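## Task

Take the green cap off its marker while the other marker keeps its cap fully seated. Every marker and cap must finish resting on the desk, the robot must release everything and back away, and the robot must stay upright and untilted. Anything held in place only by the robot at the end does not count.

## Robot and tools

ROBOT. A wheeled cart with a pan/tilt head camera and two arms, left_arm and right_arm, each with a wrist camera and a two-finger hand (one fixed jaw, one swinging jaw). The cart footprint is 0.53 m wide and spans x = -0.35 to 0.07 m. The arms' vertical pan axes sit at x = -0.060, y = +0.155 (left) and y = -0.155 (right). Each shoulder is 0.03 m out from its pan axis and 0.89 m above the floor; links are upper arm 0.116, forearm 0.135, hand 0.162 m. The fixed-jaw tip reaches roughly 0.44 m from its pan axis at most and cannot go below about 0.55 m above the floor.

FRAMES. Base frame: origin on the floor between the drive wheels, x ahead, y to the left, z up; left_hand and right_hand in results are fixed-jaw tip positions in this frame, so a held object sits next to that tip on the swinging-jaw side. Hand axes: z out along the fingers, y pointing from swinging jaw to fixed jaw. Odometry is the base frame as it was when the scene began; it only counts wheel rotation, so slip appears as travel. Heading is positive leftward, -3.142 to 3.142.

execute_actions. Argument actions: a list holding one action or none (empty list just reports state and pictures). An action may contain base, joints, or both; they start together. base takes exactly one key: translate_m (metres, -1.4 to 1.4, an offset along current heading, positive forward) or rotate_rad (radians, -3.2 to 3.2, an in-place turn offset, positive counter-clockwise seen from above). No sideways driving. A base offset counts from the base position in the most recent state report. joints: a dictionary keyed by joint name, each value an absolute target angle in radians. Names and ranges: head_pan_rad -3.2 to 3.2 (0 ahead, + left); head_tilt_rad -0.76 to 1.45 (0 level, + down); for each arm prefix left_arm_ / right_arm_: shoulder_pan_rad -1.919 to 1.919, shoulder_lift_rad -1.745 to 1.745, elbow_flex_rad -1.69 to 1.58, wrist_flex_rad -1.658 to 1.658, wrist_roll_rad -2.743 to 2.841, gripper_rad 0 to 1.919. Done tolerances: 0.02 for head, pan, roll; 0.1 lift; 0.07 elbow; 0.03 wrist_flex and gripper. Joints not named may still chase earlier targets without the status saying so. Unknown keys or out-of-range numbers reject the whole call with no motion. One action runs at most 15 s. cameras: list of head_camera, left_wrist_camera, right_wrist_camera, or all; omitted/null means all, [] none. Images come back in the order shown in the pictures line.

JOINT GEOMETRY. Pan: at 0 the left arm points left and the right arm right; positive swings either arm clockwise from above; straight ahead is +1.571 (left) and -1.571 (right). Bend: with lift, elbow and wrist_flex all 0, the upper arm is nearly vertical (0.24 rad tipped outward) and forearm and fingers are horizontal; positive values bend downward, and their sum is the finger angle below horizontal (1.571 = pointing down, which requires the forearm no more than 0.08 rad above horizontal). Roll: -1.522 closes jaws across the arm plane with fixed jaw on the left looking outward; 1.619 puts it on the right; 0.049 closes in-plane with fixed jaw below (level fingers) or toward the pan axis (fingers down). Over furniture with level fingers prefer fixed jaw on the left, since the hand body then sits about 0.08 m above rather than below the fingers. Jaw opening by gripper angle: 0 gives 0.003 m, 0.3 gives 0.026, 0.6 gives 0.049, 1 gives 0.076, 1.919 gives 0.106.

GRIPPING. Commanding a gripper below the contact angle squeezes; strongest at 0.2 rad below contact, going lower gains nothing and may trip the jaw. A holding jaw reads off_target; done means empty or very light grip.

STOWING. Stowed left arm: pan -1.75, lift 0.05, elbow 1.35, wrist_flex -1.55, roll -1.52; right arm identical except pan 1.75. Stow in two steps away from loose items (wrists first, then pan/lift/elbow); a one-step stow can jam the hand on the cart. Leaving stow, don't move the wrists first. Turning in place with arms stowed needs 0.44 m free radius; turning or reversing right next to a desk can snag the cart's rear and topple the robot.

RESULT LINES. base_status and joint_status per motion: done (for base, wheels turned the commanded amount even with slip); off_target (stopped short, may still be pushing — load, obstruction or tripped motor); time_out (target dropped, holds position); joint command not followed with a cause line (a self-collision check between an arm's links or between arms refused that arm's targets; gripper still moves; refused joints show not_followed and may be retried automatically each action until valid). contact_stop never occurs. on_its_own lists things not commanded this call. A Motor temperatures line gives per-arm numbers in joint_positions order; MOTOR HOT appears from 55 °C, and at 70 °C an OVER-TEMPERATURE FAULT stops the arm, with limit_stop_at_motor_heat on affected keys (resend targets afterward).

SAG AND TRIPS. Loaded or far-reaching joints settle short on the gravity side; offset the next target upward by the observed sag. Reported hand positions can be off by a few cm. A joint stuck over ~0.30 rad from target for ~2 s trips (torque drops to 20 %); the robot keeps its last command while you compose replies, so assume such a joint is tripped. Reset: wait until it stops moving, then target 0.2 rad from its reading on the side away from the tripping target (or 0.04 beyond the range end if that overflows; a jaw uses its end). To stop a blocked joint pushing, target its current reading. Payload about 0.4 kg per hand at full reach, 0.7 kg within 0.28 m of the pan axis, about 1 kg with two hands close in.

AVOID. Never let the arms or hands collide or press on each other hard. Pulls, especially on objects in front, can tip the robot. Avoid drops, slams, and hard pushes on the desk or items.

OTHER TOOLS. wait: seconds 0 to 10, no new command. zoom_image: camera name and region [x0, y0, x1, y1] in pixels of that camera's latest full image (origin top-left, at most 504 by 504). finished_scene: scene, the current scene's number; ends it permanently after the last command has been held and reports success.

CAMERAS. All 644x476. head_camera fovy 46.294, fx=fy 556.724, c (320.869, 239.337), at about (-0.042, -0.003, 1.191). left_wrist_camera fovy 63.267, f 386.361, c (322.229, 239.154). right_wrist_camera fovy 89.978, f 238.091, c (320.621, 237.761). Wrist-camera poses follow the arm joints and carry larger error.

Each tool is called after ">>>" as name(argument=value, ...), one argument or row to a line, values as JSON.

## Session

>>> execute_actions(
  actions=[],
)

Scene clock: 0.00 s.
Motor temperatures (°C, as the motors report them): left_arm=[30 30 30 30 32] | right_arm=[29 31 32 30 28]
base_odometry: x=+0.000 y=+0.000 heading=+0.000 (m, m, rad; odometry frame)
base_status: not commanded
joint_positions: head_pan_rad=-0.022 head_tilt_rad=-0.008 left_arm_shoulder_pan_rad=-1.728 left_arm_shoulder_lift_rad=-0.004 left_arm_elbow_flex_rad=+1.326 left_arm_wrist_flex_rad=-1.565 left_arm_wrist_roll_rad=-1.517 left_arm_gripper_rad=+1.920 right_arm_shoulder_pan_rad=+1.743 right_arm_shoulder_lift_rad=+0.079 right_arm_elbow_flex_rad=+1.354 right_arm_wrist_flex_rad=-1.449 right_arm_wrist_roll_rad=-1.530 right_arm_gripper_rad=+1.920
joint_status: not commanded
left_hand: x=-0.3078 y=+0.1078 z=+0.9156 quat_wxyz=(-0.060, -0.614, -0.050, +0.785) (m; base frame)
right_hand: x=-0.3090 y=-0.1195 z=+0.8734 quat_wxyz=(-0.059, +0.699, -0.063, -0.710) (m; base frame)
pictures: head_camera, left_wrist_camera, right_wrist_camera
camera_calibration (this result's frames):
head_camera: T_world_to_cam=[[-0.0690265, -0.997527, -0.0132391, 0.0100885], [-0.0501299, 0.0167223, -0.998603, 1.18721], [0.996355, -0.0682664, -0.0511602, 0.102744], [0, 0, 0, 1]] pos_world=[-0.0421577, -0.00277546, 1.19095]
left_wrist_camera: T_world_to_cam=[[-0.134355, 0.990101, 0.0406036, -0.184901], [0.311409, 0.0810861, -0.94681, 0.975651], [-0.94073, -0.114565, -0.319221, 0.0856598], [0, 0, 0, 1]] pos_world=[-0.248086, 0.113772, 0.958608]
right_wrist_camera: T_world_to_cam=[[0.181465, 0.982736, -0.0360494, 0.201828], [0.535113, -0.129433, -0.834806, 0.897498], [-0.825061, 0.132197, -0.549362, 0.306243], [0, 0, 0, 1]] pos_world=[-0.264218, -0.122663, 0.924751]
Images, in order (width x height): head_camera 644x476, left_wrist_camera 644x476, right_wrist_camera 644x476.

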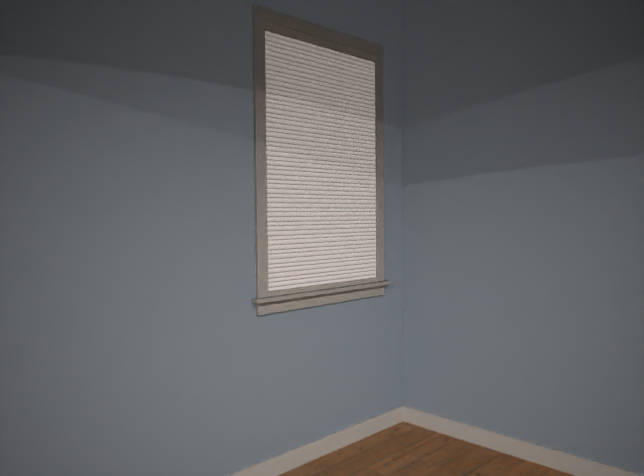

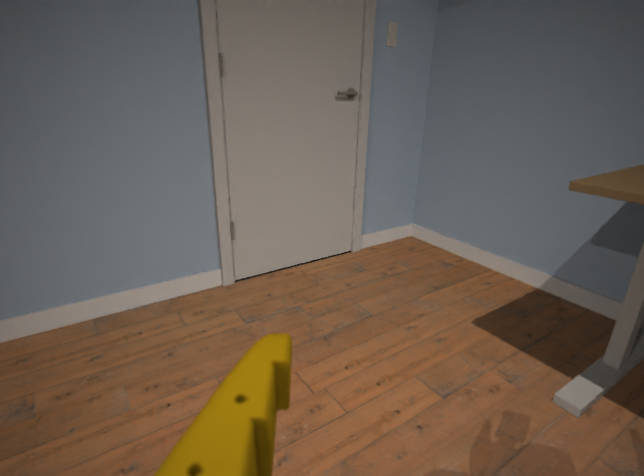

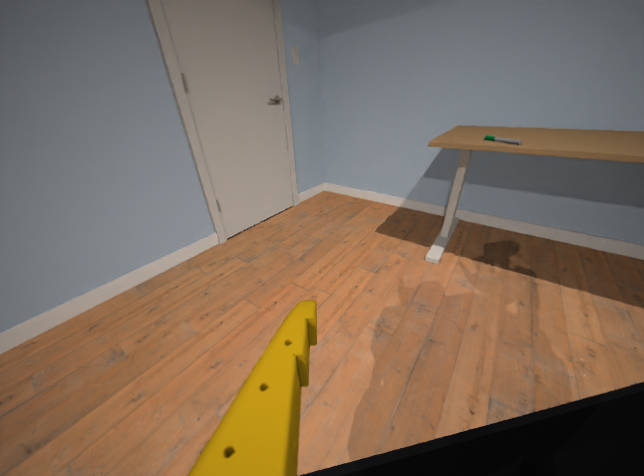

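>>> zoom_image(
  camera="right_wrist_camera",
  region=[404, 90, 644, 290],
)

Region (404, 90, 644, 290) of right_wrist_camera's 644x476 image, scaled by 2.100.

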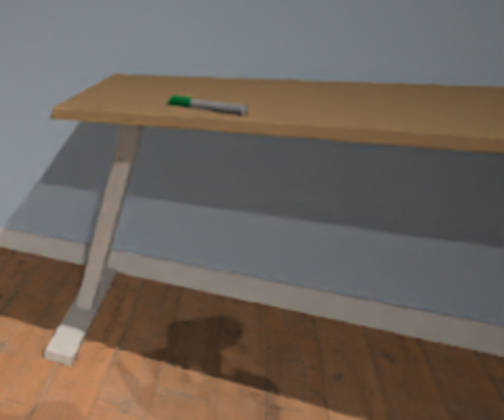

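>>> execute_actions(
  actions=[
    {"base": {"rotate_rad": 2.55}, "joints": {"head_tilt_rad": 0.35, "head_pan_rad": 0.0}},
  ],
  cameras=["head_camera"],
)

Scene clock: 109.17 s.
Motor temperatures (°C, as the motors report them): left_arm=[30 30 30 30 32] | right_arm=[29 31 31 30 28]
base_odometry: x=-0.001 y=+0.000 heading=+2.549 (m, m, rad; odometry frame)
base_status: done
joint_positions: head_pan_rad=-0.010 head_tilt_rad=+0.343 left_arm_shoulder_pan_rad=-1.728 left_arm_shoulder_lift_rad=-0.004 left_arm_elbow_flex_rad=+1.326 left_arm_wrist_flex_rad=-1.565 left_arm_wrist_roll_rad=-1.517 left_arm_gripper_rad=+1.920 right_arm_shoulder_pan_rad=+1.743 right_arm_shoulder_lift_rad=+0.079 right_arm_elbow_flex_rad=+1.354 right_arm_wrist_flex_rad=-1.449 right_arm_wrist_roll_rad=-1.530 right_arm_gripper_rad=+1.920
joint_status: all done
left_hand: x=-0.3078 y=+0.1078 z=+0.9156 quat_wxyz=(-0.060, -0.614, -0.050, +0.785) (m; base frame)
right_hand: x=-0.3090 y=-0.1195 z=+0.8734 quat_wxyz=(-0.059, +0.699, -0.063, -0.710) (m; base frame)
pictures: head_camera
camera_calibration (this result's frames):
head_camera: T_world_to_cam=[[-0.0586316, -0.998273, 0.00374983, -0.00897724], [-0.391014, 0.019509, -0.920178, 1.08093], [0.918515, -0.0554178, -0.391482, 0.490796], [0, 0, 0, 1]] pos_world=[-0.0286728, -0.00285068, 1.18682]
Images, in order (width x height): head_camera 644x476.

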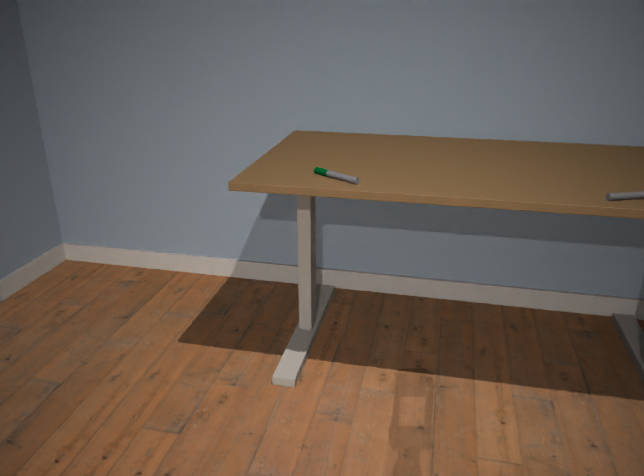

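>>> execute_actions(
  actions=[],
)

Scene clock: 124.03 s.
Motor temperatures (°C, as the motors report them): left_arm=[30 30 30 30 32] | right_arm=[29 31 31 30 28]
base_odometry: x=-0.001 y=+0.000 heading=+2.549 (m, m, rad; odometry frame)
base_status: done
joint_positions: head_pan_rad=-0.010 head_tilt_rad=+0.343 left_arm_shoulder_pan_rad=-1.728 left_arm_shoulder_lift_rad=-0.004 left_arm_elbow_flex_rad=+1.326 left_arm_wrist_flex_rad=-1.565 left_arm_wrist_roll_rad=-1.517 left_arm_gripper_rad=+1.920 right_arm_shoulder_pan_rad=+1.743 right_arm_shoulder_lift_rad=+0.079 right_arm_elbow_flex_rad=+1.354 right_arm_wrist_flex_rad=-1.449 right_arm_wrist_roll_rad=-1.530 right_arm_gripper_rad=+1.920
joint_status: all done
left_hand: x=-0.3078 y=+0.1078 z=+0.9156 quat_wxyz=(-0.060, -0.614, -0.050, +0.785) (m; base frame)
right_hand: x=-0.3090 y=-0.1195 z=+0.8734 quat_wxyz=(-0.059, +0.699, -0.063, -0.710) (m; base frame)
pictures: head_camera, left_wrist_camera, right_wrist_camera
camera_calibration (this result's frames):
head_camera: T_world_to_cam=[[-0.0586316, -0.998273, 0.00374983, -0.00897725], [-0.391014, 0.019509, -0.920178, 1.08093], [0.918515, -0.0554177, -0.391483, 0.490796], [0, 0, 0, 1]] pos_world=[-0.0286728, -0.00285068, 1.18682]
left_wrist_camera: T_world_to_cam=[[-0.134355, 0.990101, 0.0406036, -0.184901], [0.311409, 0.0810861, -0.94681, 0.975651], [-0.94073, -0.114565, -0.319221, 0.0856598], [0, 0, 0, 1]] pos_world=[-0.248086, 0.113772, 0.958608]
right_wrist_camera: T_world_to_cam=[[0.181465, 0.982736, -0.0360494, 0.201828], [0.535113, -0.129433, -0.834806, 0.897498], [-0.825061, 0.132197, -0.549362, 0.306243], [0, 0, 0, 1]] pos_world=[-0.264218, -0.122663, 0.924751]
Images, in order (width x height): head_camera 644x476, left_wrist_camera 644x476, right_wrist_camera 644x476.

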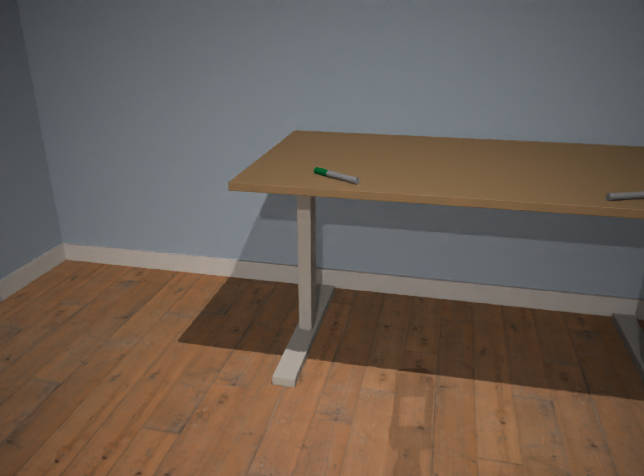

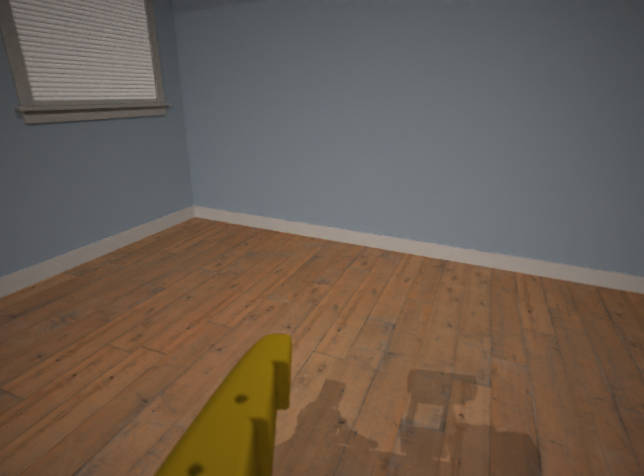

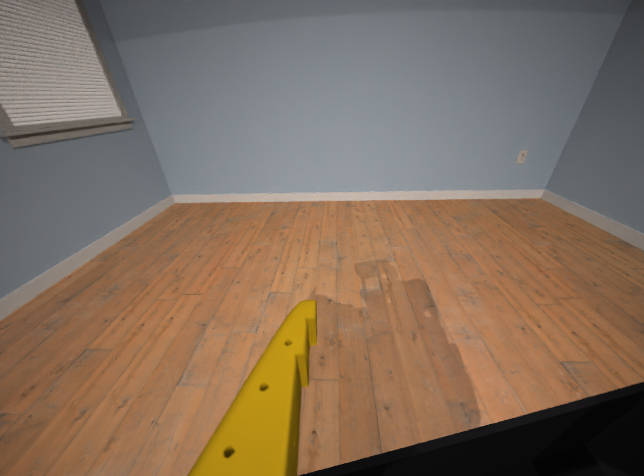

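>>> zoom_image(
  camera="head_camera",
  region=[220, 120, 420, 220],
)

>>> zoom_image(
  camera="head_camera",
  region=[240, 270, 360, 400],
)

>>> zoom_image(
  camera="head_camera",
  region=[524, 120, 644, 240],
)

Region (220, 120, 420, 220) of head_camera's 644x476 image, scaled by 2.520.

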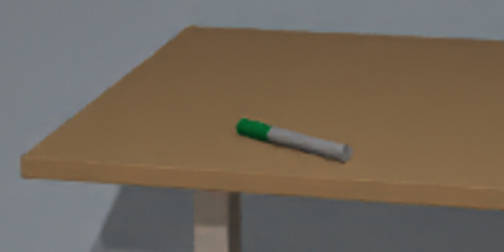

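Region (240, 270, 360, 400) of head_camera's 644x476 image, scaled by 3.877; it fills the left 465 columns of this view, and the rest is white.

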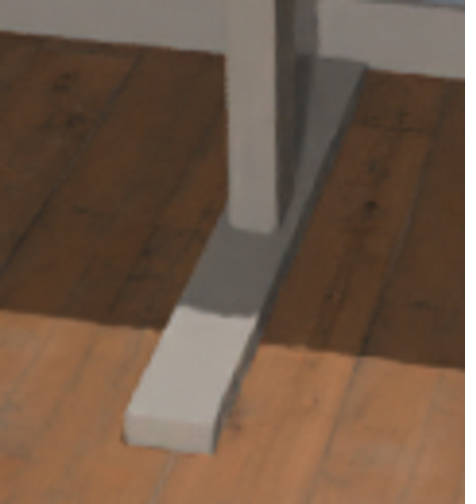

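Region (524, 120, 644, 240) of head_camera's 644x476 image, scaled by 4.200.

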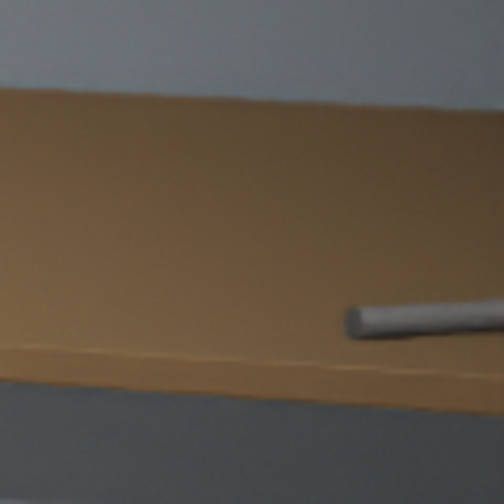

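>>> execute_actions(
  actions=[
    {"base": {"translate_m": 0.55}, "joints": {"left_arm_shoulder_pan_rad": 1.45, "left_arm_shoulder_lift_rad": 0.45, "left_arm_elbow_flex_rad": -0.3, "right_arm_shoulder_pan_rad": -1.3, "right_arm_shoulder_lift_rad": 0.2, "right_arm_elbow_flex_rad": -0.155, "head_tilt_rad": 0.5}},
  ],
  cameras=["head_camera"],
)

Scene clock: 198.53 s.
Motor temperatures (°C, as the motors report them): left_arm=[30 30 30 30 32] | right_arm=[29 31 31 30 28]
base_odometry: x=-0.457 y=+0.306 heading=+2.550 (m, m, rad; odometry frame)
base_status: done
joint_positions: head_pan_rad=-0.010 head_tilt_rad=+0.494 left_arm_shoulder_pan_rad=+1.442 left_arm_shoulder_lift_rad=+0.470 left_arm_elbow_flex_rad=-0.265 left_arm_wrist_flex_rad=-1.565 left_arm_wrist_roll_rad=-1.517 left_arm_gripper_rad=+1.920 right_arm_shoulder_pan_rad=-1.294 right_arm_shoulder_lift_rad=+0.211 right_arm_elbow_flex_rad=-0.123 right_arm_wrist_flex_rad=-1.449 right_arm_wrist_roll_rad=-1.530 right_arm_gripper_rad=+1.920
joint_status: all done
left_hand: x=+0.2101 y=+0.1977 z=+1.1162 quat_wxyz=(+0.993, -0.007, +0.105, +0.061) (m; base frame)
right_hand: x=+0.1825 y=-0.2158 z=+1.1485 quat_wxyz=(+0.986, +0.015, +0.104, -0.133) (m; base frame)
pictures: head_camera
camera_calibration (this result's frames):
head_camera: T_world_to_cam=[[-0.0575155, -0.998284, 0.0110225, -0.0172957], [-0.524837, 0.0208425, -0.850947, 0.994952], [0.849257, -0.0547277, -0.525135, 0.641376], [0, 0, 0, 1]] pos_world=[-0.0234995, -0.00290223, 1.18365]
Images, in order (width x height): head_camera 644x476.

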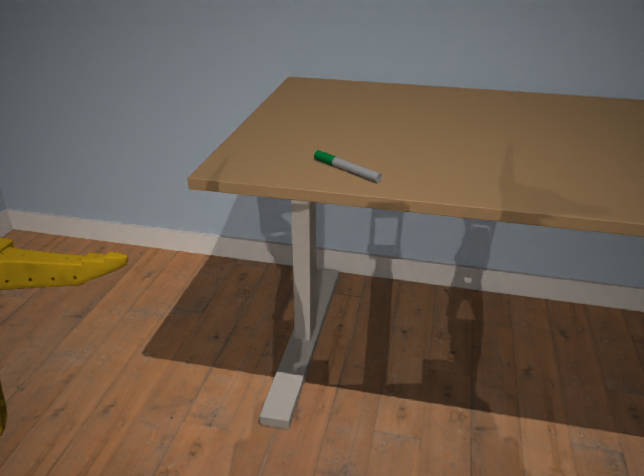

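>>> zoom_image(
  camera="head_camera",
  region=[180, 60, 420, 210],
)

Region (180, 60, 420, 210) of head_camera's 644x476 image, scaled by 2.100; it fills the top 315 rows of this view, and the rest is white.

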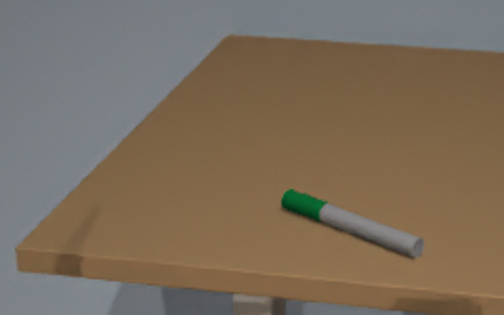

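>>> zoom_image(
  camera="head_camera",
  region=[404, 160, 644, 260],
)

Region (404, 160, 644, 260) of head_camera's 644x476 image, scaled by 2.100; it fills the top 210 rows of this view, and the rest is white.

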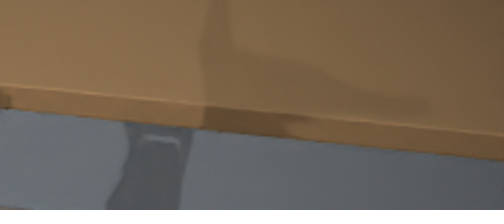

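>>> execute_actions(
  actions=[
    {"base": {"translate_m": 0.51}, "joints": {"left_arm_shoulder_pan_rad": 1.7, "left_arm_shoulder_lift_rad": 0.655, "left_arm_elbow_flex_rad": -0.555, "left_arm_wrist_flex_rad": 1.15, "left_arm_wrist_roll_rad": -0.18, "left_arm_gripper_rad": 0.75, "right_arm_wrist_flex_rad": 0.995, "right_arm_wrist_roll_rad": 1.6, "right_arm_gripper_rad": 0.7, "head_tilt_rad": 0.75}},
  ],
  cameras=["head_camera"],
)

Scene clock: 250.43 s.
Motor temperatures (°C, as the motors report them): left_arm=[30 30 30 30 32] | right_arm=[29 31 31 30 28]
base_odometry: x=-0.880 y=+0.591 heading=+2.548 (m, m, rad; odometry frame)
base_status: done
joint_positions: head_pan_rad=-0.010 head_tilt_rad=+0.745 left_arm_shoulder_pan_rad=+1.691 left_arm_shoulder_lift_rad=+0.682 left_arm_elbow_flex_rad=-0.521 left_arm_wrist_flex_rad=+1.141 left_arm_wrist_roll_rad=-0.190 left_arm_gripper_rad=+0.757 right_arm_shoulder_pan_rad=-1.294 right_arm_shoulder_lift_rad=+0.216 right_arm_elbow_flex_rad=-0.123 right_arm_wrist_flex_rad=+0.990 right_arm_wrist_roll_rad=+1.592 right_arm_gripper_rad=+0.707
joint_status: all done
left_hand: x=+0.2303 y=+0.1215 z=+0.7905 quat_wxyz=(+0.100, -0.565, +0.814, -0.089) (m; base frame)
right_hand: x=+0.2186 y=-0.2425 z=+0.8489 quat_wxyz=(-0.030, -0.959, +0.147, -0.240) (m; base frame)
pictures: head_camera
camera_calibration (this result's frames):
head_camera: T_world_to_cam=[[-0.0532936, -0.998326, 0.022479, -0.0302837], [-0.719534, 0.0227824, -0.694083, 0.805251], [0.692409, -0.0531646, -0.719543, 0.857767], [0, 0, 0, 1]] pos_world=[-0.0161347, -0.00297561, 1.17679]
Images, in order (width x height): head_camera 644x476.

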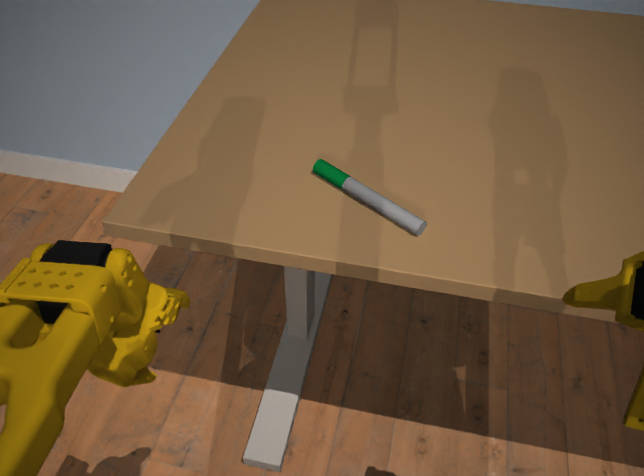

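>>> zoom_image(
  camera="head_camera",
  region=[290, 140, 450, 250],
)

>>> zoom_image(
  camera="head_camera",
  region=[90, 180, 330, 300],
)

>>> zoom_image(
  camera="head_camera",
  region=[404, 230, 644, 350],
)

Region (290, 140, 450, 250) of head_camera's 644x476 image, scaled by 3.150; it fills the top 346 rows of this view, and the rest is white.

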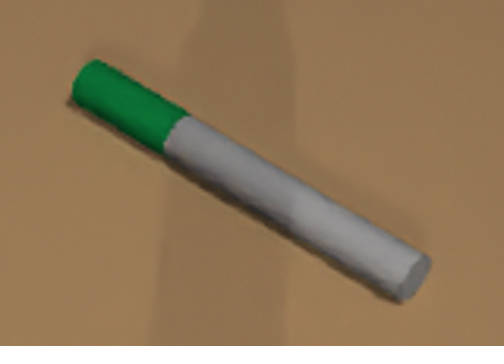

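Region (90, 180, 330, 300) of head_camera's 644x476 image, scaled by 2.100.

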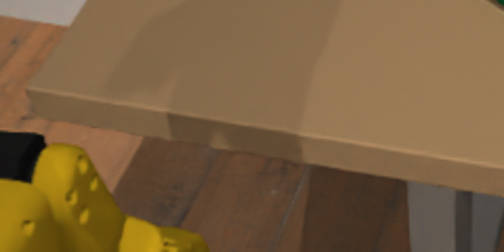

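Region (404, 230, 644, 350) of head_camera's 644x476 image, scaled by 2.100.

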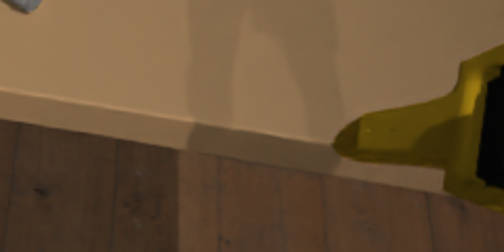

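>>> execute_actions(
  actions=[
    {"base": {"rotate_rad": -0.257}, "joints": {"left_arm_shoulder_pan_rad": 1.8, "left_arm_wrist_roll_rad": -0.262, "right_arm_wrist_roll_rad": 2.4, "head_tilt_rad": 0.9}},
  ],
  cameras=["head_camera"],
)

Scene clock: 286.90 s.
Motor temperatures (°C, as the motors report them): left_arm=[30 30 30 30 32] | right_arm=[29 31 31 30 28]
base_odometry: x=-0.880 y=+0.591 heading=+2.292 (m, m, rad; odometry frame)
base_status: done
joint_positions: head_pan_rad=-0.010 head_tilt_rad=+0.895 left_arm_shoulder_pan_rad=+1.794 left_arm_shoulder_lift_rad=+0.682 left_arm_elbow_flex_rad=-0.521 left_arm_wrist_flex_rad=+1.141 left_arm_wrist_roll_rad=-0.253 left_arm_gripper_rad=+0.757 right_arm_shoulder_pan_rad=-1.296 right_arm_shoulder_lift_rad=+0.216 right_arm_elbow_flex_rad=-0.123 right_arm_wrist_flex_rad=+0.990 right_arm_wrist_roll_rad=+2.394 right_arm_gripper_rad=+0.707
joint_status: all done
left_hand: x=+0.2256 y=+0.0923 z=+0.7906 quat_wxyz=(+0.098, -0.495, +0.858, -0.091) (m; base frame)
right_hand: x=+0.2242 y=-0.2411 z=+0.8515 quat_wxyz=(-0.121, -0.940, -0.240, -0.209) (m; base frame)
pictures: head_camera
camera_calibration (this result's frames):
head_camera: T_world_to_cam=[[-0.0493911, -0.998367, 0.0287105, -0.0372727], [-0.815269, 0.0236939, -0.578597, 0.667827], [0.576972, -0.0519844, -0.815108, 0.962337], [0, 0, 0, 1]] pos_world=[-0.0126236, -0.0030088, 1.17188]
Images, in order (width x height): head_camera 644x476.

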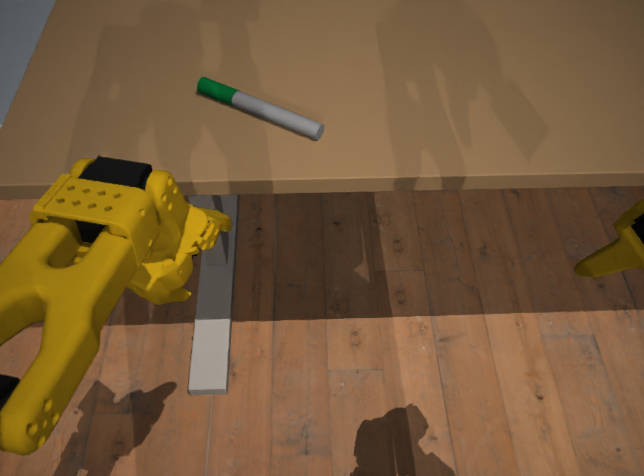

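>>> zoom_image(
  camera="head_camera",
  region=[180, 60, 340, 200],
)

>>> zoom_image(
  camera="head_camera",
  region=[200, 150, 644, 220],
)

Region (180, 60, 340, 200) of head_camera's 644x476 image, scaled by 3.150; it fills the top 441 rows of this view, and the rest is white.

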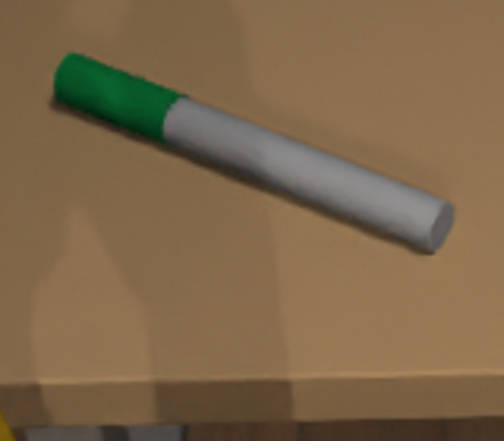

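Region (200, 150, 644, 220) of head_camera's 644x476 image, scaled by 1.135; it fills the top 79 rows of this view, and the rest is white.

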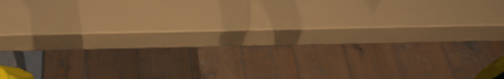

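>>> execute_actions(
  actions=[
    {"base": {"translate_m": 0.288}, "joints": {"right_arm_wrist_roll_rad": 2.83, "head_tilt_rad": 1.15}},
  ],
  cameras=["head_camera", "left_wrist_camera"],
)

Scene clock: 299.43 s.
Motor temperatures (°C, as the motors report them): left_arm=[30 30 30 30 32] | right_arm=[29 31 31 30 28]
base_odometry: x=-1.070 y=+0.808 heading=+2.291 (m, m, rad; odometry frame)
base_status: done
joint_positions: head_pan_rad=-0.010 head_tilt_rad=+1.145 left_arm_shoulder_pan_rad=+1.794 left_arm_shoulder_lift_rad=+0.682 left_arm_elbow_flex_rad=-0.521 left_arm_wrist_flex_rad=+1.143 left_arm_wrist_roll_rad=-0.253 left_arm_gripper_rad=+0.757 right_arm_shoulder_pan_rad=-1.296 right_arm_shoulder_lift_rad=+0.216 right_arm_elbow_flex_rad=-0.123 right_arm_wrist_flex_rad=+0.990 right_arm_wrist_roll_rad=+2.822 right_arm_gripper_rad=+0.707
joint_status: all done
left_hand: x=+0.2253 y=+0.0924 z=+0.7905 quat_wxyz=(+0.098, -0.495, +0.858, -0.090) (m; base frame)
right_hand: x=+0.2265 y=-0.2388 z=+0.8524 quat_wxyz=(-0.163, -0.868, -0.434, -0.179) (m; base frame)
pictures: head_camera, left_wrist_camera
camera_calibration (this result's frames):
head_camera: T_world_to_cam=[[-0.0410466, -0.998449, 0.0376003, -0.0471126], [-0.933193, 0.0248627, -0.358515, 0.40897], [0.357025, -0.0498041, -0.932766, 1.08742], [0, 0, 0, 1]] pos_world=[-0.008523, -0.00304944, 1.16271]
left_wrist_camera: T_world_to_cam=[[0.848119, -0.457529, 0.267136, -0.359691], [-0.529424, -0.712756, 0.460097, -0.156879], [-0.0201047, -0.531645, -0.846729, 0.793533], [0, 0, 0, 1]] pos_world=[0.237959, 0.145492, 0.840174]
Images, in order (width x height): head_camera 644x476, left_wrist_camera 644x476.

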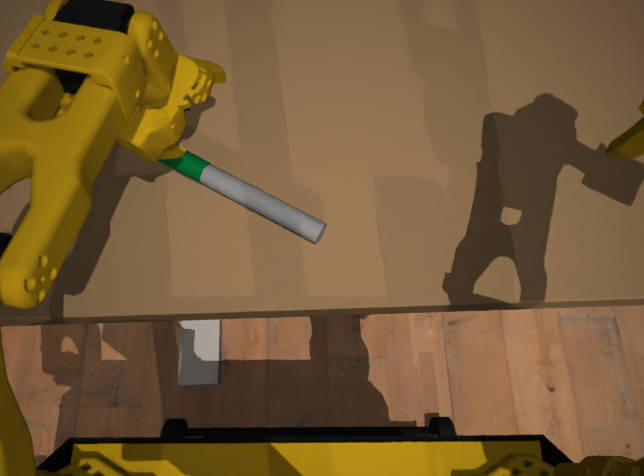

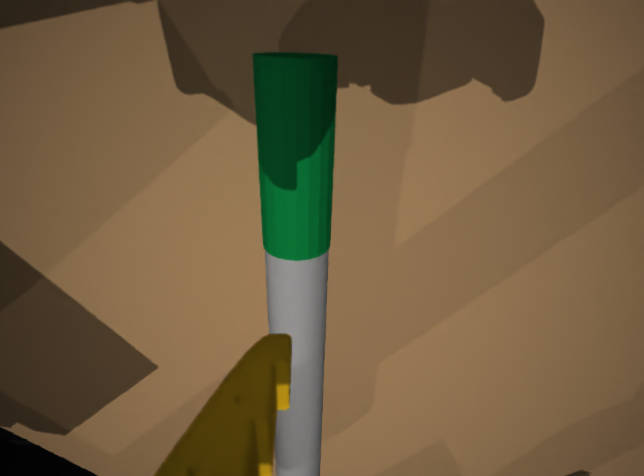

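>>> zoom_image(
  camera="left_wrist_camera",
  region=[200, 30, 400, 430],
)

Region (200, 30, 400, 430) of left_wrist_camera's 644x476 image, scaled by 1.260.

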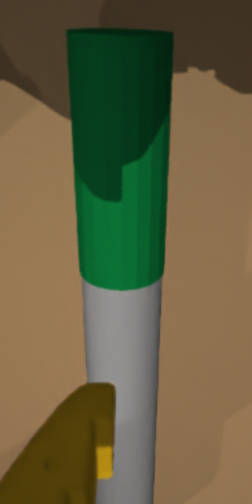

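>>> execute_actions(
  actions=[
    {"joints": {"left_arm_shoulder_pan_rad": 1.718, "left_arm_shoulder_lift_rad": 0.89, "left_arm_elbow_flex_rad": -0.815, "left_arm_wrist_flex_rad": 1.225, "left_arm_wrist_roll_rad": -0.335}},
  ],
  cameras=["left_wrist_camera", "head_camera"],
)

Scene clock: 389.70 s.
Motor temperatures (°C, as the motors report them): left_arm=[30 30 30 30 32] | right_arm=[29 31 32 30 28]
base_odometry: x=-1.070 y=+0.808 heading=+2.291 (m, m, rad; odometry frame)
base_status: not commanded
joint_positions: head_pan_rad=-0.010 head_tilt_rad=+1.145 left_arm_shoulder_pan_rad=+1.726 left_arm_shoulder_lift_rad=+0.915 left_arm_elbow_flex_rad=-0.779 left_arm_wrist_flex_rad=+1.216 left_arm_wrist_roll_rad=-0.325 left_arm_gripper_rad=+0.757 right_arm_shoulder_pan_rad=-1.296 right_arm_shoulder_lift_rad=+0.216 right_arm_elbow_flex_rad=-0.123 right_arm_wrist_flex_rad=+0.990 right_arm_wrist_roll_rad=+2.822 right_arm_gripper_rad=+0.707
joint_status: all done
left_hand: x=+0.2353 y=+0.1113 z=+0.7690 quat_wxyz=(+0.085, -0.495, +0.862, -0.068) (m; base frame)
right_hand: x=+0.2265 y=-0.2388 z=+0.8524 quat_wxyz=(-0.163, -0.868, -0.434, -0.179) (m; base frame)
pictures: head_camera, left_wrist_camera
camera_calibration (this result's frames):
head_camera: T_world_to_cam=[[-0.0410465, -0.99845, 0.0376003, -0.0471126], [-0.933193, 0.0248626, -0.358516, 0.40897], [0.357025, -0.0498041, -0.932766, 1.08742], [0, 0, 0, 1]] pos_world=[-0.008523, -0.00304944, 1.16271]
left_wrist_camera: T_world_to_cam=[[0.857831, -0.466019, 0.216685, -0.316303], [-0.51045, -0.723588, 0.464608, -0.134932], [-0.0597254, -0.509162, -0.858596, 0.801543], [0, 0, 0, 1]] pos_world=[0.250331, 0.163077, 0.81943]
Images, in order (width x height): head_camera 644x476, left_wrist_camera 644x476.

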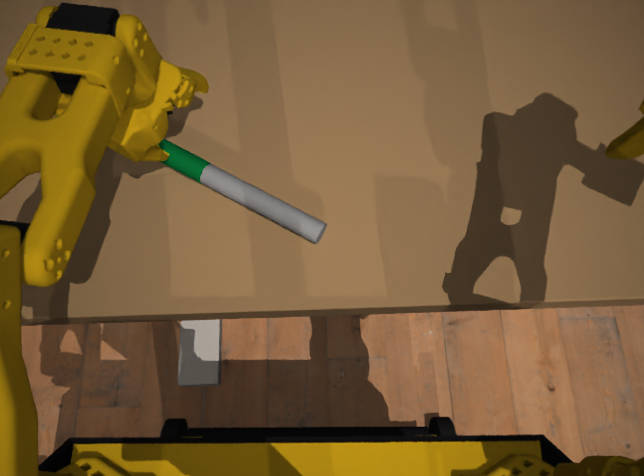

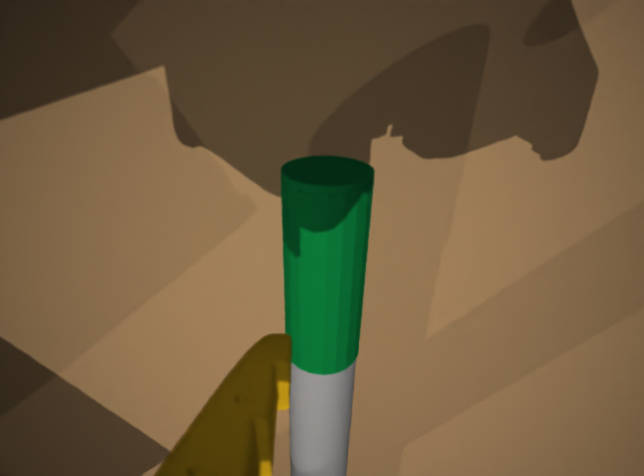

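>>> zoom_image(
  camera="left_wrist_camera",
  region=[230, 130, 430, 430],
)

Region (230, 130, 430, 430) of left_wrist_camera's 644x476 image, scaled by 1.680.

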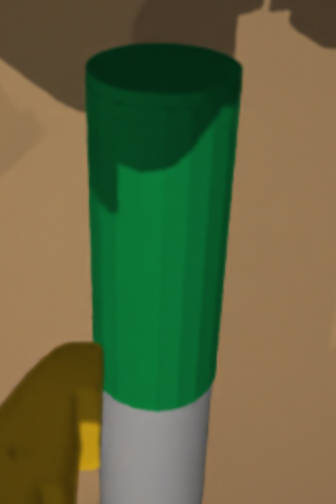

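>>> execute_actions(
  actions=[
    {"joints": {"left_arm_shoulder_lift_rad": 1.022, "left_arm_elbow_flex_rad": -0.753, "left_arm_wrist_flex_rad": 1.045}},
  ],
  cameras=["left_wrist_camera", "head_camera"],
)

Scene clock: 406.67 s.
Motor temperatures (°C, as the motors report them): left_arm=[30 30 30 30 32] | right_arm=[29 31 32 30 28]
base_odometry: x=-1.070 y=+0.808 heading=+2.291 (m, m, rad; odometry frame)
base_status: not commanded
joint_positions: head_pan_rad=-0.010 head_tilt_rad=+1.145 left_arm_shoulder_pan_rad=+1.726 left_arm_shoulder_lift_rad=+1.042 left_arm_elbow_flex_rad=-0.751 left_arm_wrist_flex_rad=+1.057 left_arm_wrist_roll_rad=-0.325 left_arm_gripper_rad=+0.757 right_arm_shoulder_pan_rad=-1.296 right_arm_shoulder_lift_rad=+0.216 right_arm_elbow_flex_rad=-0.123 right_arm_wrist_flex_rad=+0.990 right_arm_wrist_roll_rad=+2.822 right_arm_gripper_rad=+0.707
joint_status: all done
left_hand: x=+0.2374 y=+0.1110 z=+0.7347 quat_wxyz=(+0.087, -0.495, +0.862, -0.070) (m; base frame)
right_hand: x=+0.2265 y=-0.2388 z=+0.8524 quat_wxyz=(-0.163, -0.868, -0.434, -0.179) (m; base frame)
pictures: head_camera, left_wrist_camera
camera_calibration (this result's frames):
head_camera: T_world_to_cam=[[-0.0410462, -0.99845, 0.0376004, -0.0471128], [-0.933195, 0.0248625, -0.35851, 0.408964], [0.357019, -0.049804, -0.932768, 1.08743], [0, 0, 0, 1]] pos_world=[-0.00852293, -0.00304944, 1.16271]
left_wrist_camera: T_world_to_cam=[[0.856836, -0.465863, 0.220915, -0.313715], [-0.512558, -0.723259, 0.462797, -0.116357], [-0.0558219, -0.509773, -0.858496, 0.771102], [0, 0, 0, 1]] pos_world=[0.252208, 0.162783, 0.785142]
Images, in order (width x height): head_camera 644x476, left_wrist_camera 644x476.

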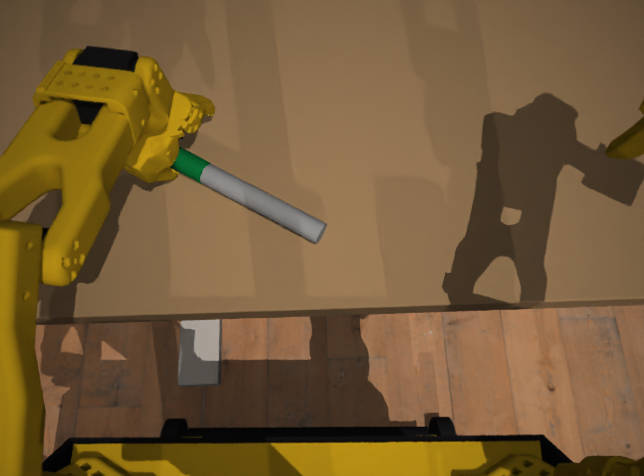

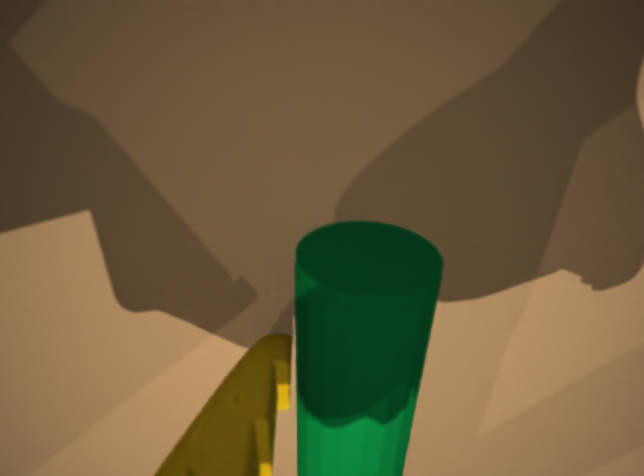

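>>> execute_actions(
  actions=[
    {"joints": {"left_arm_gripper_rad": 0.03}},
  ],
  cameras=["left_wrist_camera", "head_camera"],
)

Scene clock: 413.17 s.
Motor temperatures (°C, as the motors report them): left_arm=[30 30 30 30 32] | right_arm=[29 31 32 30 28]
base_odometry: x=-1.070 y=+0.808 heading=+2.291 (m, m, rad; odometry frame)
base_status: not commanded
joint_positions: head_pan_rad=-0.010 head_tilt_rad=+1.145 left_arm_shoulder_pan_rad=+1.726 left_arm_shoulder_lift_rad=+1.042 left_arm_elbow_flex_rad=-0.751 left_arm_wrist_flex_rad=+1.057 left_arm_wrist_roll_rad=-0.325 left_arm_gripper_rad=+0.215 right_arm_shoulder_pan_rad=-1.296 right_arm_shoulder_lift_rad=+0.216 right_arm_elbow_flex_rad=-0.123 right_arm_wrist_flex_rad=+0.990 right_arm_wrist_roll_rad=+2.822 right_arm_gripper_rad=+0.707
joint_status: left_arm_gripper_rad off_target (ended at +0.215, target +0.030)
left_hand: x=+0.2374 y=+0.1110 z=+0.7347 quat_wxyz=(+0.087, -0.495, +0.862, -0.070) (m; base frame)
right_hand: x=+0.2265 y=-0.2388 z=+0.8524 quat_wxyz=(-0.163, -0.868, -0.434, -0.179) (m; base frame)
pictures: head_camera, left_wrist_camera
camera_calibration (this result's frames):
head_camera: T_world_to_cam=[[-0.0410465, -0.998449, 0.0376004, -0.0471128], [-0.933195, 0.0248628, -0.35851, 0.408964], [0.357019, -0.0498041, -0.932768, 1.08743], [0, 0, 0, 1]] pos_world=[-0.00852293, -0.00304945, 1.16271]
left_wrist_camera: T_world_to_cam=[[0.856836, -0.465863, 0.220915, -0.313715], [-0.512558, -0.723259, 0.462797, -0.116357], [-0.0558219, -0.509773, -0.858496, 0.771102], [0, 0, 0, 1]] pos_world=[0.252208, 0.162783, 0.785142]
Images, in order (width x height): head_camera 644x476, left_wrist_camera 644x476.

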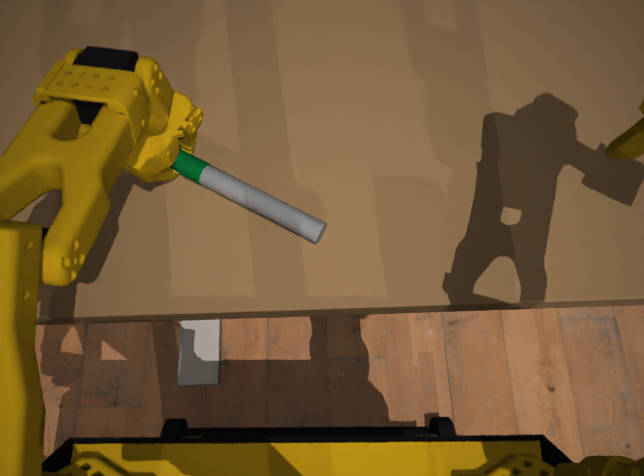

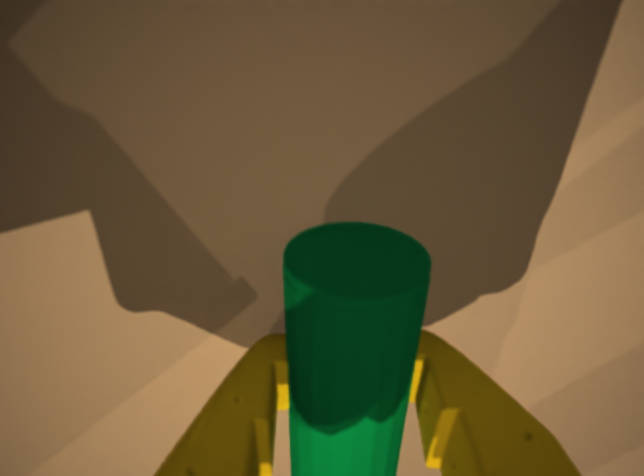

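>>> execute_actions(
  actions=[
    {"joints": {"left_arm_shoulder_lift_rad": 0.715, "left_arm_shoulder_pan_rad": 1.918, "left_arm_wrist_roll_rad": 0.288, "right_arm_shoulder_pan_rad": -1.5}},
  ],
  cameras=["head_camera"],
)

Scene clock: 436.17 s.
Motor temperatures (°C, as the motors report them): left_arm=[30 30 30 30 32] | right_arm=[29 31 32 30 28]
base_odometry: x=-1.070 y=+0.808 heading=+2.291 (m, m, rad; odometry frame)
base_status: not commanded
joint_positions: head_pan_rad=-0.010 head_tilt_rad=+1.145 left_arm_shoulder_pan_rad=+1.910 left_arm_shoulder_lift_rad=+0.783 left_arm_elbow_flex_rad=-0.751 left_arm_wrist_flex_rad=+1.057 left_arm_wrist_roll_rad=+0.278 left_arm_gripper_rad=+0.215 right_arm_shoulder_pan_rad=-1.492 right_arm_shoulder_lift_rad=+0.216 right_arm_elbow_flex_rad=-0.123 right_arm_wrist_flex_rad=+0.990 right_arm_wrist_roll_rad=+2.822 right_arm_gripper_rad=+0.707
joint_status: all done
left_hand: x=+0.2526 y=+0.0423 z=+0.8092 quat_wxyz=(+0.115, -0.648, +0.723, -0.209) (m; base frame)
right_hand: x=+0.2374 y=-0.1813 z=+0.8524 quat_wxyz=(-0.144, -0.821, -0.517, -0.194) (m; base frame)
pictures: head_camera
camera_calibration (this result's frames):
head_camera: T_world_to_cam=[[-0.0410464, -0.998449, 0.0376004, -0.0471128], [-0.933195, 0.0248627, -0.35851, 0.408964], [0.357019, -0.0498041, -0.932768, 1.08743], [0, 0, 0, 1]] pos_world=[-0.00852293, -0.00304944, 1.16271]
Images, in order (width x height): head_camera 644x476.

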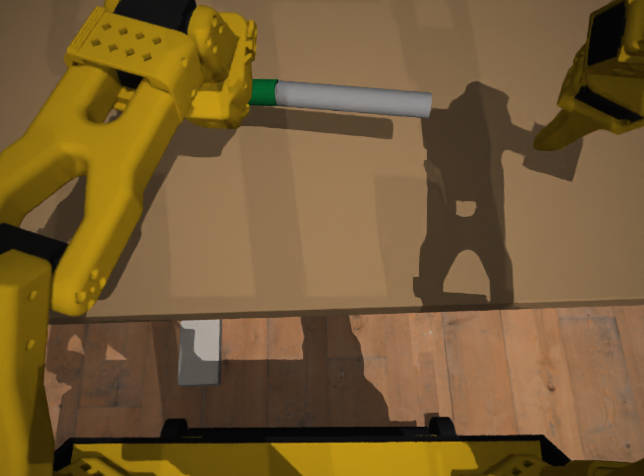

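>>> execute_actions(
  actions=[
    {"joints": {"left_arm_elbow_flex_rad": -0.502, "left_arm_wrist_flex_rad": 0.787, "right_arm_shoulder_pan_rad": -1.59, "right_arm_shoulder_lift_rad": 0.645, "right_arm_elbow_flex_rad": -0.375, "right_arm_wrist_flex_rad": 0.771, "right_arm_gripper_rad": 0.8}},
  ],
  cameras=["head_camera", "right_wrist_camera"],
)

Scene clock: 457.67 s.
Motor temperatures (°C, as the motors report them): left_arm=[30 30 30 30 32] | right_arm=[29 31 32 30 28]
base_odometry: x=-1.070 y=+0.808 heading=+2.291 (m, m, rad; odometry frame)
base_status: not commanded
joint_positions: head_pan_rad=-0.010 head_tilt_rad=+1.145 left_arm_shoulder_pan_rad=+1.910 left_arm_shoulder_lift_rad=+0.783 left_arm_elbow_flex_rad=-0.498 left_arm_wrist_flex_rad=+0.802 left_arm_wrist_roll_rad=+0.278 left_arm_gripper_rad=+0.215 right_arm_shoulder_pan_rad=-1.584 right_arm_shoulder_lift_rad=+0.664 right_arm_elbow_flex_rad=-0.341 right_arm_wrist_flex_rad=+0.782 right_arm_wrist_roll_rad=+2.822 right_arm_gripper_rad=+0.793
joint_status: all done
left_hand: x=+0.2490 y=+0.0436 z=+0.7755 quat_wxyz=(+0.115, -0.648, +0.723, -0.210) (m; base frame)
right_hand: x=+0.2703 y=-0.1534 z=+0.7875 quat_wxyz=(-0.129, -0.799, -0.556, -0.191) (m; base frame)
pictures: head_camera, right_wrist_camera
camera_calibration (this result's frames):
head_camera: T_world_to_cam=[[-0.0410465, -0.998449, 0.0376004, -0.0471128], [-0.933195, 0.0248628, -0.35851, 0.408964], [0.357019, -0.0498041, -0.932768, 1.08743], [0, 0, 0, 1]] pos_world=[-0.00852293, -0.00304945, 1.16271]
right_wrist_camera: T_world_to_cam=[[-0.833834, 0.374978, -0.405108, 0.598729], [0.0272409, 0.760928, 0.648264, -0.382658], [0.551343, 0.529509, -0.644702, 0.50553], [0, 0, 0, 1]] pos_world=[0.230944, -0.201018, 0.816529]
Images, in order (width x height): head_camera 644x476, right_wrist_camera 644x476.

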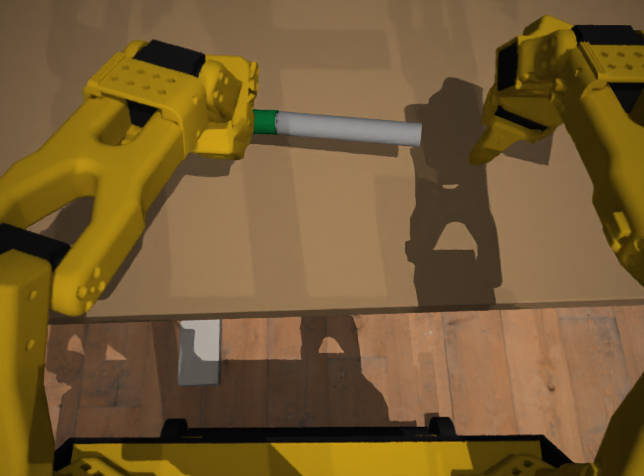

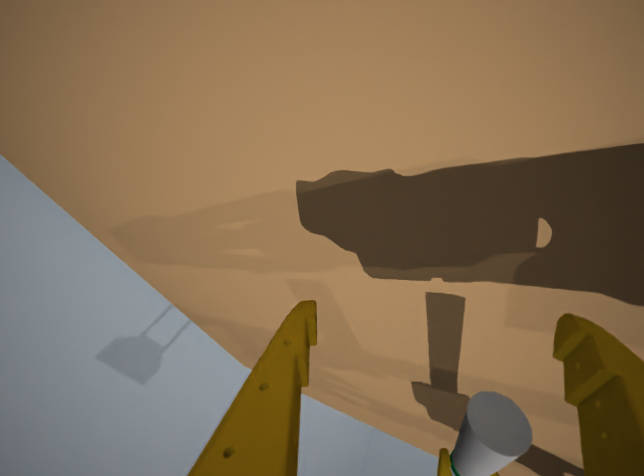

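>>> zoom_image(
  camera="right_wrist_camera",
  region=[280, 280, 644, 476],
)

>>> zoom_image(
  camera="head_camera",
  region=[200, 60, 560, 200],
)

Region (280, 280, 644, 476) of right_wrist_camera's 644x476 image, scaled by 1.385; it fills the top 271 rows of this view, and the rest is white.

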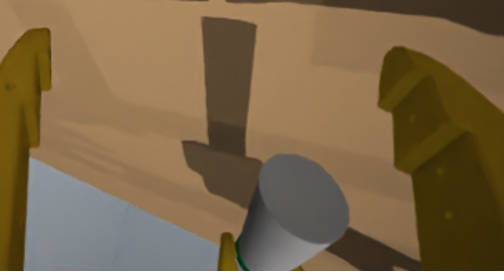

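Region (200, 60, 560, 200) of head_camera's 644x476 image, scaled by 1.400.

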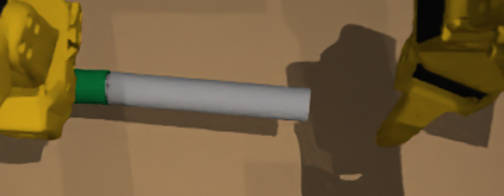

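>>> execute_actions(
  actions=[
    {"joints": {"right_arm_shoulder_pan_rad": -1.918, "right_arm_gripper_rad": 1.0}},
  ],
  cameras=["head_camera", "right_wrist_camera"],
)

Scene clock: 494.80 s.
Motor temperatures (°C, as the motors report them): left_arm=[30 31 30 30 32] | right_arm=[29 31 32 30 28]
base_odometry: x=-1.070 y=+0.808 heading=+2.291 (m, m, rad; odometry frame)
base_status: not commanded
joint_positions: head_pan_rad=-0.010 head_tilt_rad=+1.145 left_arm_shoulder_pan_rad=+1.910 left_arm_shoulder_lift_rad=+0.783 left_arm_elbow_flex_rad=-0.498 left_arm_wrist_flex_rad=+0.802 left_arm_wrist_roll_rad=+0.278 left_arm_gripper_rad=+0.215 right_arm_shoulder_pan_rad=-1.911 right_arm_shoulder_lift_rad=+0.664 right_arm_elbow_flex_rad=-0.341 right_arm_wrist_flex_rad=+0.782 right_arm_wrist_roll_rad=+2.822 right_arm_gripper_rad=+0.993
joint_status: all done
left_hand: x=+0.2490 y=+0.0436 z=+0.7755 quat_wxyz=(+0.115, -0.648, +0.723, -0.210) (m; base frame)
right_hand: x=+0.2523 y=-0.0475 z=+0.7875 quat_wxyz=(-0.097, -0.698, -0.678, -0.210) (m; base frame)
pictures: head_camera, right_wrist_camera
camera_calibration (this result's frames):
head_camera: T_world_to_cam=[[-0.0410465, -0.998449, 0.0376004, -0.0471128], [-0.933195, 0.0248628, -0.35851, 0.408964], [0.35702, -0.0498041, -0.932768, 1.08743], [0, 0, 0, 1]] pos_world=[-0.00852293, -0.00304945, 1.16271]
right_wrist_camera: T_world_to_cam=[[-0.910071, 0.0875164, -0.405108, 0.549598], [-0.218424, 0.729414, 0.648264, -0.402283], [0.352225, 0.678452, -0.644702, 0.516669], [0, 0, 0, 1]] pos_world=[0.230321, -0.105203, 0.816529]
Images, in order (width x height): head_camera 644x476, right_wrist_camera 644x476.

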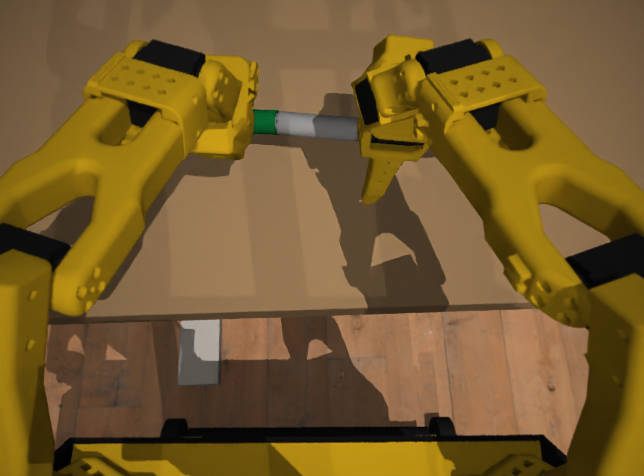

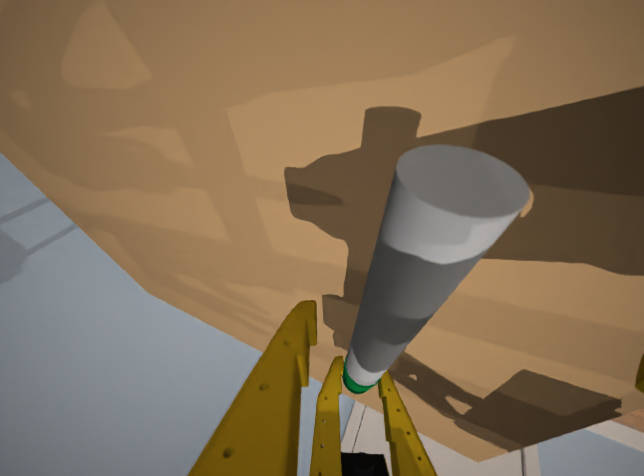

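>>> zoom_image(
  camera="right_wrist_camera",
  region=[260, 120, 580, 420],
)

Region (260, 120, 580, 420) of right_wrist_camera's 644x476 image, scaled by 1.575; it fills the top 472 rows of this view, and the rest is white.

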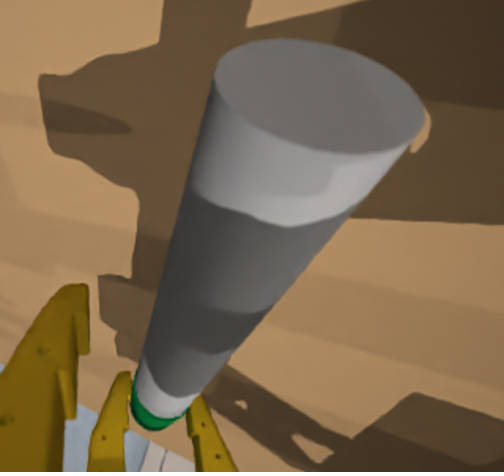

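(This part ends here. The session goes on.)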